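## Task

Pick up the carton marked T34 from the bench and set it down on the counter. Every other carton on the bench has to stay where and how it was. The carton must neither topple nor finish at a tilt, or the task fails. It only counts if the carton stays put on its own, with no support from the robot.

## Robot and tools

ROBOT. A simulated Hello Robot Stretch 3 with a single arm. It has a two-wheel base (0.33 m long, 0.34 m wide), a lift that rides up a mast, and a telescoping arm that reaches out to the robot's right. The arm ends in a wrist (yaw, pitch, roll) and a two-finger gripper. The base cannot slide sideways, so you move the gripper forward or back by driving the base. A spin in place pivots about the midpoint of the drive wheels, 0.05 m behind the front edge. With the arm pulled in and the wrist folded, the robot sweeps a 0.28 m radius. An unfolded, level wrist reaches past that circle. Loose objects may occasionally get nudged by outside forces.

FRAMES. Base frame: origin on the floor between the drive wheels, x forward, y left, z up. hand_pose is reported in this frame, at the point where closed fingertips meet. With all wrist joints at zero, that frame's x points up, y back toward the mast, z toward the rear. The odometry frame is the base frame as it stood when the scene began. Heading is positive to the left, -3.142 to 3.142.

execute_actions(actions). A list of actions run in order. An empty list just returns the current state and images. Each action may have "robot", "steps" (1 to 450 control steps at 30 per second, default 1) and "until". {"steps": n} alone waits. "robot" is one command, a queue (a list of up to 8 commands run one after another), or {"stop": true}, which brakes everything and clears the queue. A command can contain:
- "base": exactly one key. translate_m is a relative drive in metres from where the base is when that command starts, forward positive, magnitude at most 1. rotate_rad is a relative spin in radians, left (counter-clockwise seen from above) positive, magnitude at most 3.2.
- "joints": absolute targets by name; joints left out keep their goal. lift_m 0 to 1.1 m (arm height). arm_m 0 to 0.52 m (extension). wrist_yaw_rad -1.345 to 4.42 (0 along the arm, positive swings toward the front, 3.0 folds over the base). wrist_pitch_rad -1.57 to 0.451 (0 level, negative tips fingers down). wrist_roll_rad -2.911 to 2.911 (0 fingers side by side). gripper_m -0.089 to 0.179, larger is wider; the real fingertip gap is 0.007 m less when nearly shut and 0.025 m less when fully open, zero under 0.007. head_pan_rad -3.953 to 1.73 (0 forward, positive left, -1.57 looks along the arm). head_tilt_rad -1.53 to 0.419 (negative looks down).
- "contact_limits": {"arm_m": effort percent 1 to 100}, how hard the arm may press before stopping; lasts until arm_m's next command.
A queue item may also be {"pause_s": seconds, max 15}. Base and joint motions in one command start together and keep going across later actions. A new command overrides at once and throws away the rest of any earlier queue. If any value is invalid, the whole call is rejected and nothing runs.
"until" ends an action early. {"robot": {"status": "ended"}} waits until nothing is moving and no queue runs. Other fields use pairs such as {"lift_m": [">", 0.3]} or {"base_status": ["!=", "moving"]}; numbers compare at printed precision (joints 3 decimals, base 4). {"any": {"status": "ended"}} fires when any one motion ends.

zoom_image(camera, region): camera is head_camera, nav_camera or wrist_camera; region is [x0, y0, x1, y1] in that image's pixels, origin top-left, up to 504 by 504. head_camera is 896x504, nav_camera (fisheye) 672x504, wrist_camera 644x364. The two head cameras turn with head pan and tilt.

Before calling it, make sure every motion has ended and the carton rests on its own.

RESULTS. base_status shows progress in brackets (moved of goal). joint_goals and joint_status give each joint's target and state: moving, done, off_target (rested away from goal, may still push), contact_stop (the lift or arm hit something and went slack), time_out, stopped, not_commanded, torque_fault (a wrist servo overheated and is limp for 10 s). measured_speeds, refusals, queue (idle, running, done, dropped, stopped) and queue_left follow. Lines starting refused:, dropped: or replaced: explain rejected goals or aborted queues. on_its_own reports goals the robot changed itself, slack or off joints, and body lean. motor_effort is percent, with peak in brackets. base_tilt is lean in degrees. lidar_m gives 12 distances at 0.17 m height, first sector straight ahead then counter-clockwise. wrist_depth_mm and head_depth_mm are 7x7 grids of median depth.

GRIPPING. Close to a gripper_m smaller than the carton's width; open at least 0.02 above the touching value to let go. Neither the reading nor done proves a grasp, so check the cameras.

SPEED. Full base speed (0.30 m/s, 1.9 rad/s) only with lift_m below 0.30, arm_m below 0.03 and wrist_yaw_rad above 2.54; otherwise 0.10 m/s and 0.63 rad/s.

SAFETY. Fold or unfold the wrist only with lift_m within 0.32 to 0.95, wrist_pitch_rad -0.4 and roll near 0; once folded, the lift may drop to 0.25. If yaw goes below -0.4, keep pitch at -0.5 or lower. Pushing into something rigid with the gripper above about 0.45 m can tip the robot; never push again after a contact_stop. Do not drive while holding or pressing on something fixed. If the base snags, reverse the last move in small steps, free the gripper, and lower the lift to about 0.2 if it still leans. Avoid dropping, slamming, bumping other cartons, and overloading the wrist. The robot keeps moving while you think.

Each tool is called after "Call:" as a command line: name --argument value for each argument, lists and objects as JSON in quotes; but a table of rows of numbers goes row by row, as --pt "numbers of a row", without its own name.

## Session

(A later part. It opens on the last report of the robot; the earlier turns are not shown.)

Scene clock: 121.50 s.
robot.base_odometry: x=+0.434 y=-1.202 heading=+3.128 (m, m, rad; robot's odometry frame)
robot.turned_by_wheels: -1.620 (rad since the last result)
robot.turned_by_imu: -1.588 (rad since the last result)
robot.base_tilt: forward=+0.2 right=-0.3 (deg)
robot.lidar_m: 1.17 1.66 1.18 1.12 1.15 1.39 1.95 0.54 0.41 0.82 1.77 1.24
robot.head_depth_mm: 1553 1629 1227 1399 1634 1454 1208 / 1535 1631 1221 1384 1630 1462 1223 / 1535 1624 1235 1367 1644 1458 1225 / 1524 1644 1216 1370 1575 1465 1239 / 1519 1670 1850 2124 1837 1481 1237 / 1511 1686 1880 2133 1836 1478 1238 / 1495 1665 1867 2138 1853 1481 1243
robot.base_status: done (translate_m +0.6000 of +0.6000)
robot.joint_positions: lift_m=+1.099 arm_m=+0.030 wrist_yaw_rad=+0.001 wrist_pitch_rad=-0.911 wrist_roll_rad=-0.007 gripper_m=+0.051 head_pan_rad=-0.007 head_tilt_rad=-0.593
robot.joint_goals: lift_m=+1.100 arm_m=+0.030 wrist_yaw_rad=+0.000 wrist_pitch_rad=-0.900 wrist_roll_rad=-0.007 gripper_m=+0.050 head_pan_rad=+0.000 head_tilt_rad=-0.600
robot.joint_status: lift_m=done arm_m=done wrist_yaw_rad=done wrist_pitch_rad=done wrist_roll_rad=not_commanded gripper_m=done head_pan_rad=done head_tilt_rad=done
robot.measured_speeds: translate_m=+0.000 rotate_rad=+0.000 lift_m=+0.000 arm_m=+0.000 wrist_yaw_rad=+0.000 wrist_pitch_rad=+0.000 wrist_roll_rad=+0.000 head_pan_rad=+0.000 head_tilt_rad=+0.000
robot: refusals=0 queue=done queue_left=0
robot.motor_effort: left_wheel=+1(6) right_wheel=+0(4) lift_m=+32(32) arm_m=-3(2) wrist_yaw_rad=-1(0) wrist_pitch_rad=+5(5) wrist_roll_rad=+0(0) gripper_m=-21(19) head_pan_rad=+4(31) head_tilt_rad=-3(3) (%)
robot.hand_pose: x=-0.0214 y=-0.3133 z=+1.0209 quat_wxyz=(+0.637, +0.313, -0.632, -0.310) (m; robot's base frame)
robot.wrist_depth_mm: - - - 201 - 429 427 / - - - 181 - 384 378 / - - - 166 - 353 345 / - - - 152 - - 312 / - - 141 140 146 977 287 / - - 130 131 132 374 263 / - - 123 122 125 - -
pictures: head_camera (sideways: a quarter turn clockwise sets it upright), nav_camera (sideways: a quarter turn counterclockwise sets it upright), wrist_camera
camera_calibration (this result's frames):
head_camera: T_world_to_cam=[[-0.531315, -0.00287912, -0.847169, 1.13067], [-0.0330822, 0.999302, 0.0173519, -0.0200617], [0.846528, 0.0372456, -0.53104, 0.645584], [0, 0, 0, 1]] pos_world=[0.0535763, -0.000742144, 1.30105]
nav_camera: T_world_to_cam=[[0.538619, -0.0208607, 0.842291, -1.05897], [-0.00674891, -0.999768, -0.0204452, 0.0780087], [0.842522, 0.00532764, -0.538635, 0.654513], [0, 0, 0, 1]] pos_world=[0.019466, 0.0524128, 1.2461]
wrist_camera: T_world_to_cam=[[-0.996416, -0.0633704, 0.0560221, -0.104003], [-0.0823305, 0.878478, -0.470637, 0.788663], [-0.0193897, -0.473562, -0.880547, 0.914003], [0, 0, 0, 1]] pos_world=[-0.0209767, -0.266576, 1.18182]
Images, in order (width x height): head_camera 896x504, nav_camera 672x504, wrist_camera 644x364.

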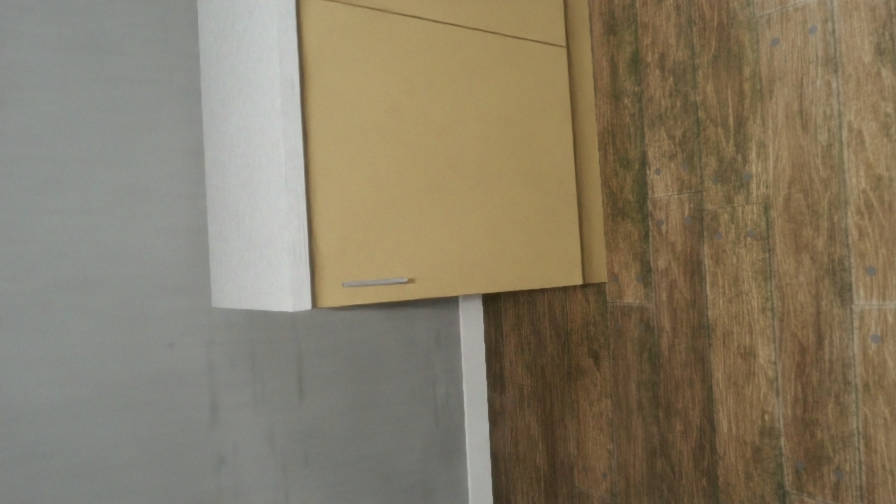

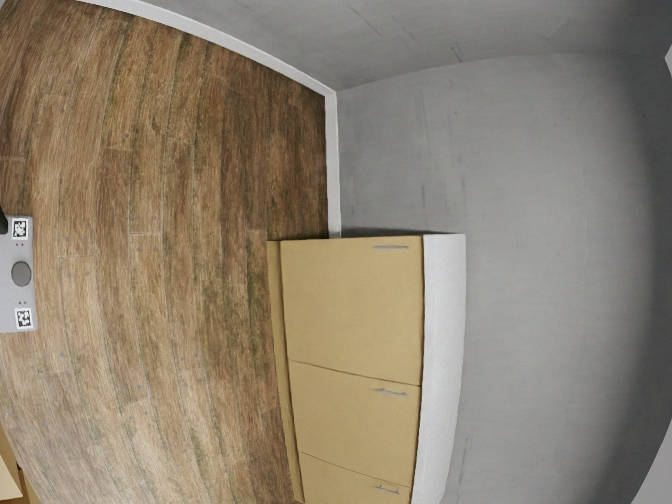

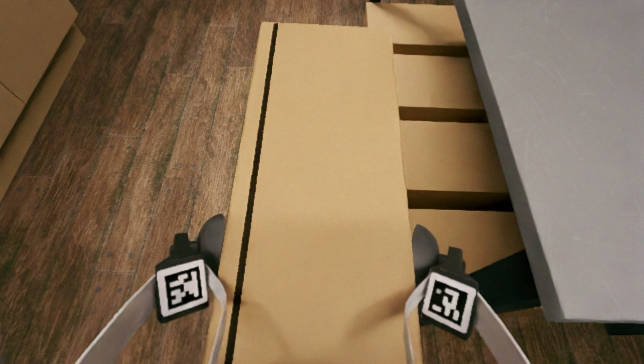

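Call:
execute_actions --actions '[{"robot":[{"base":{"translate_m":0.65}},{"base":{"rotate_rad":1.45},"joints":{"head_pan_rad":-1.5}},{"joints":{"arm_m":0.48}},{"joints":{"lift_m":1.022}}],"steps":450},{"steps":450,"until":{"robot":{"status":"ended"}}},{"robot":[{"joints":{"gripper_m":0.15}},{"joints":{"lift_m":1.1}}],"steps":450,"until":{"robot":{"status":"ended"}}}]'

Scene clock: 146.23 s.
robot.base_odometry: x=-0.216 y=-1.193 heading=-1.705 (m, m, rad; robot's odometry frame)
robot.turned_by_wheels: +1.450 (rad since the last result)
robot.turned_by_imu: +1.422 (rad since the last result)
robot.base_tilt: forward=+0.2 right=-0.3 (deg)
robot.lidar_m: 1.14 1.15 1.30 2.60 1.00 1.14 3.23 0.93 0.59 0.53 0.53 1.26
robot.head_depth_mm: 1014 1105 988 687 708 846 1056 / - 1099 989 690 694 828 1027 / 973 - 854 679 684 811 1004 / 971 1075 989 700 672 800 981 / 960 1068 1025 709 660 809 1180 / 951 1056 1176 1317 1545 1484 1236 / 945 1050 1172 1330 1527 1496 1241
robot.base_status: done (rotate_rad +1.4499 of +1.4500)
robot.joint_positions: lift_m=+1.099 arm_m=+0.480 wrist_yaw_rad=+0.001 wrist_pitch_rad=-0.911 wrist_roll_rad=-0.007 gripper_m=+0.150 head_pan_rad=-1.493 head_tilt_rad=-0.593
robot.joint_goals: lift_m=+1.100 arm_m=+0.480 wrist_yaw_rad=+0.000 wrist_pitch_rad=-0.900 wrist_roll_rad=-0.007 gripper_m=+0.150 head_pan_rad=-1.500 head_tilt_rad=-0.600
robot.joint_status: lift_m=done arm_m=done wrist_yaw_rad=done wrist_pitch_rad=done wrist_roll_rad=not_commanded gripper_m=done head_pan_rad=done head_tilt_rad=done
robot.measured_speeds: translate_m=+0.000 rotate_rad=+0.000 lift_m=+0.000 arm_m=+0.000 wrist_yaw_rad=+0.000 wrist_pitch_rad=+0.000 wrist_roll_rad=+0.000 head_pan_rad=+0.000 head_tilt_rad=+0.000
robot: refusals=0 queue=done queue_left=0
robot.motor_effort: left_wheel=-2(6) right_wheel=+3(6) lift_m=+32(34) arm_m=+2(2) wrist_yaw_rad=+0(2) wrist_pitch_rad=+5(5) wrist_roll_rad=+0(0) gripper_m=-1(83) head_pan_rad=-2(31) head_tilt_rad=-3(3) (%)
robot.hand_pose: x=-0.0214 y=-0.7627 z=+1.0210 quat_wxyz=(+0.637, +0.313, -0.632, -0.310) (m; robot's base frame)
robot.wrist_depth_mm: 472 406 409 410 419 423 435 / 549 362 365 373 375 383 386 / 636 328 332 264 338 343 348 / 751 298 302 242 306 312 315 / 283 280 277 221 282 288 287 / 258 - 253 206 262 - 267 / 240 238 237 190 243 242 248
pictures: head_camera (sideways: a quarter turn clockwise sets it upright), nav_camera (sideways: a quarter turn counterclockwise sets it upright), wrist_camera
camera_calibration (this result's frames):
head_camera: T_world_to_cam=[[-0.0478164, 0.529167, -0.847169, 1.12772], [0.992921, 0.117501, 0.0173519, -0.0263203], [0.108726, -0.840342, -0.53104, 0.650085], [0, 0, 0, 1]] pos_world=[0.00937687, -0.0473688, 1.30105]
nav_camera: T_world_to_cam=[[0.0247796, -0.538454, 0.842291, -1.05583], [-0.996755, -0.0778525, -0.0204452, 0.0840478], [0.0765832, -0.839051, -0.538636, 0.659185], [0, 0, 0, 1]] pos_world=[0.0594556, -0.00888406, 1.2461]
wrist_camera: T_world_to_cam=[[-0.996425, -0.0632225, 0.0560439, -0.132415], [-0.0822153, 0.878373, -0.470852, 1.18363], [-0.019459, -0.473776, -0.88043, 0.700939], [0, 0, 0, 1]] pos_world=[-0.020989, -0.715955, 1.18187]
Images, in order (width x height): head_camera 896x504, nav_camera 672x504, wrist_camera 644x364.

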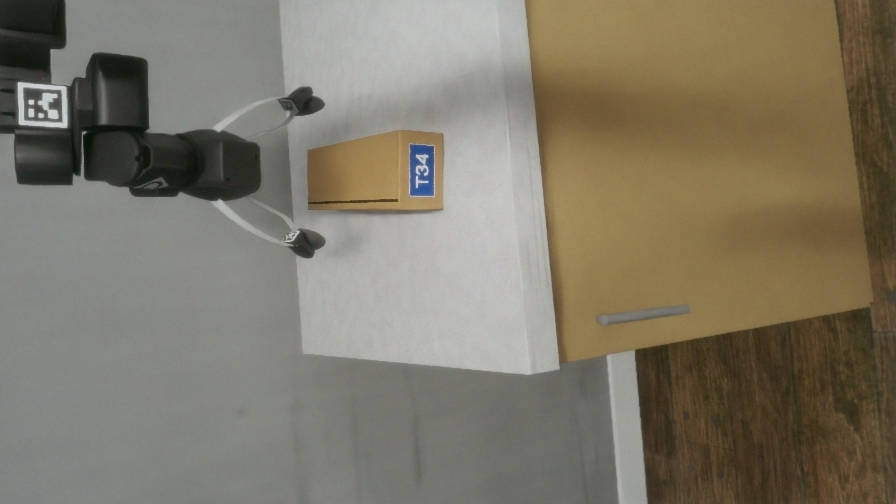

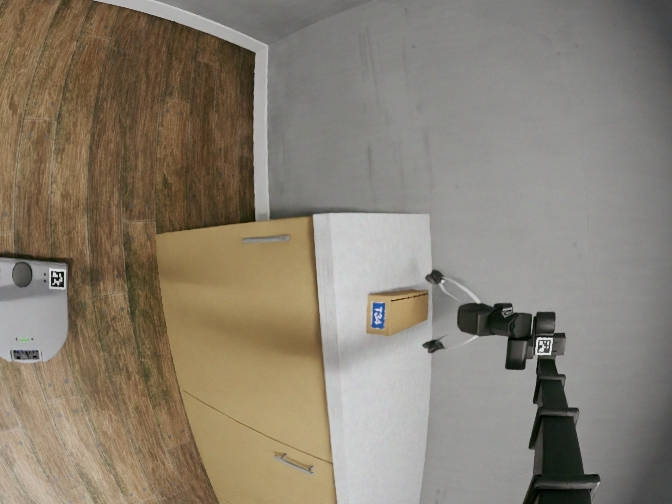

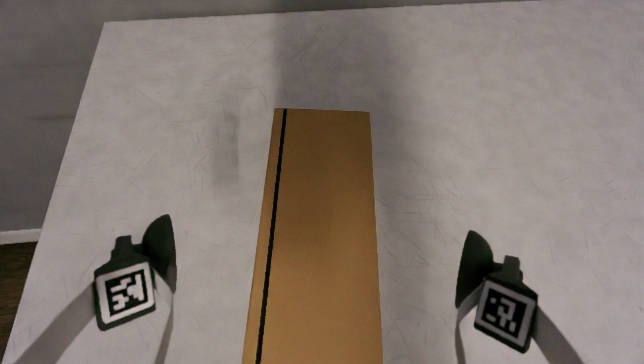

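Call:
finished_scene --scene 2

The scene is finished: the task was done.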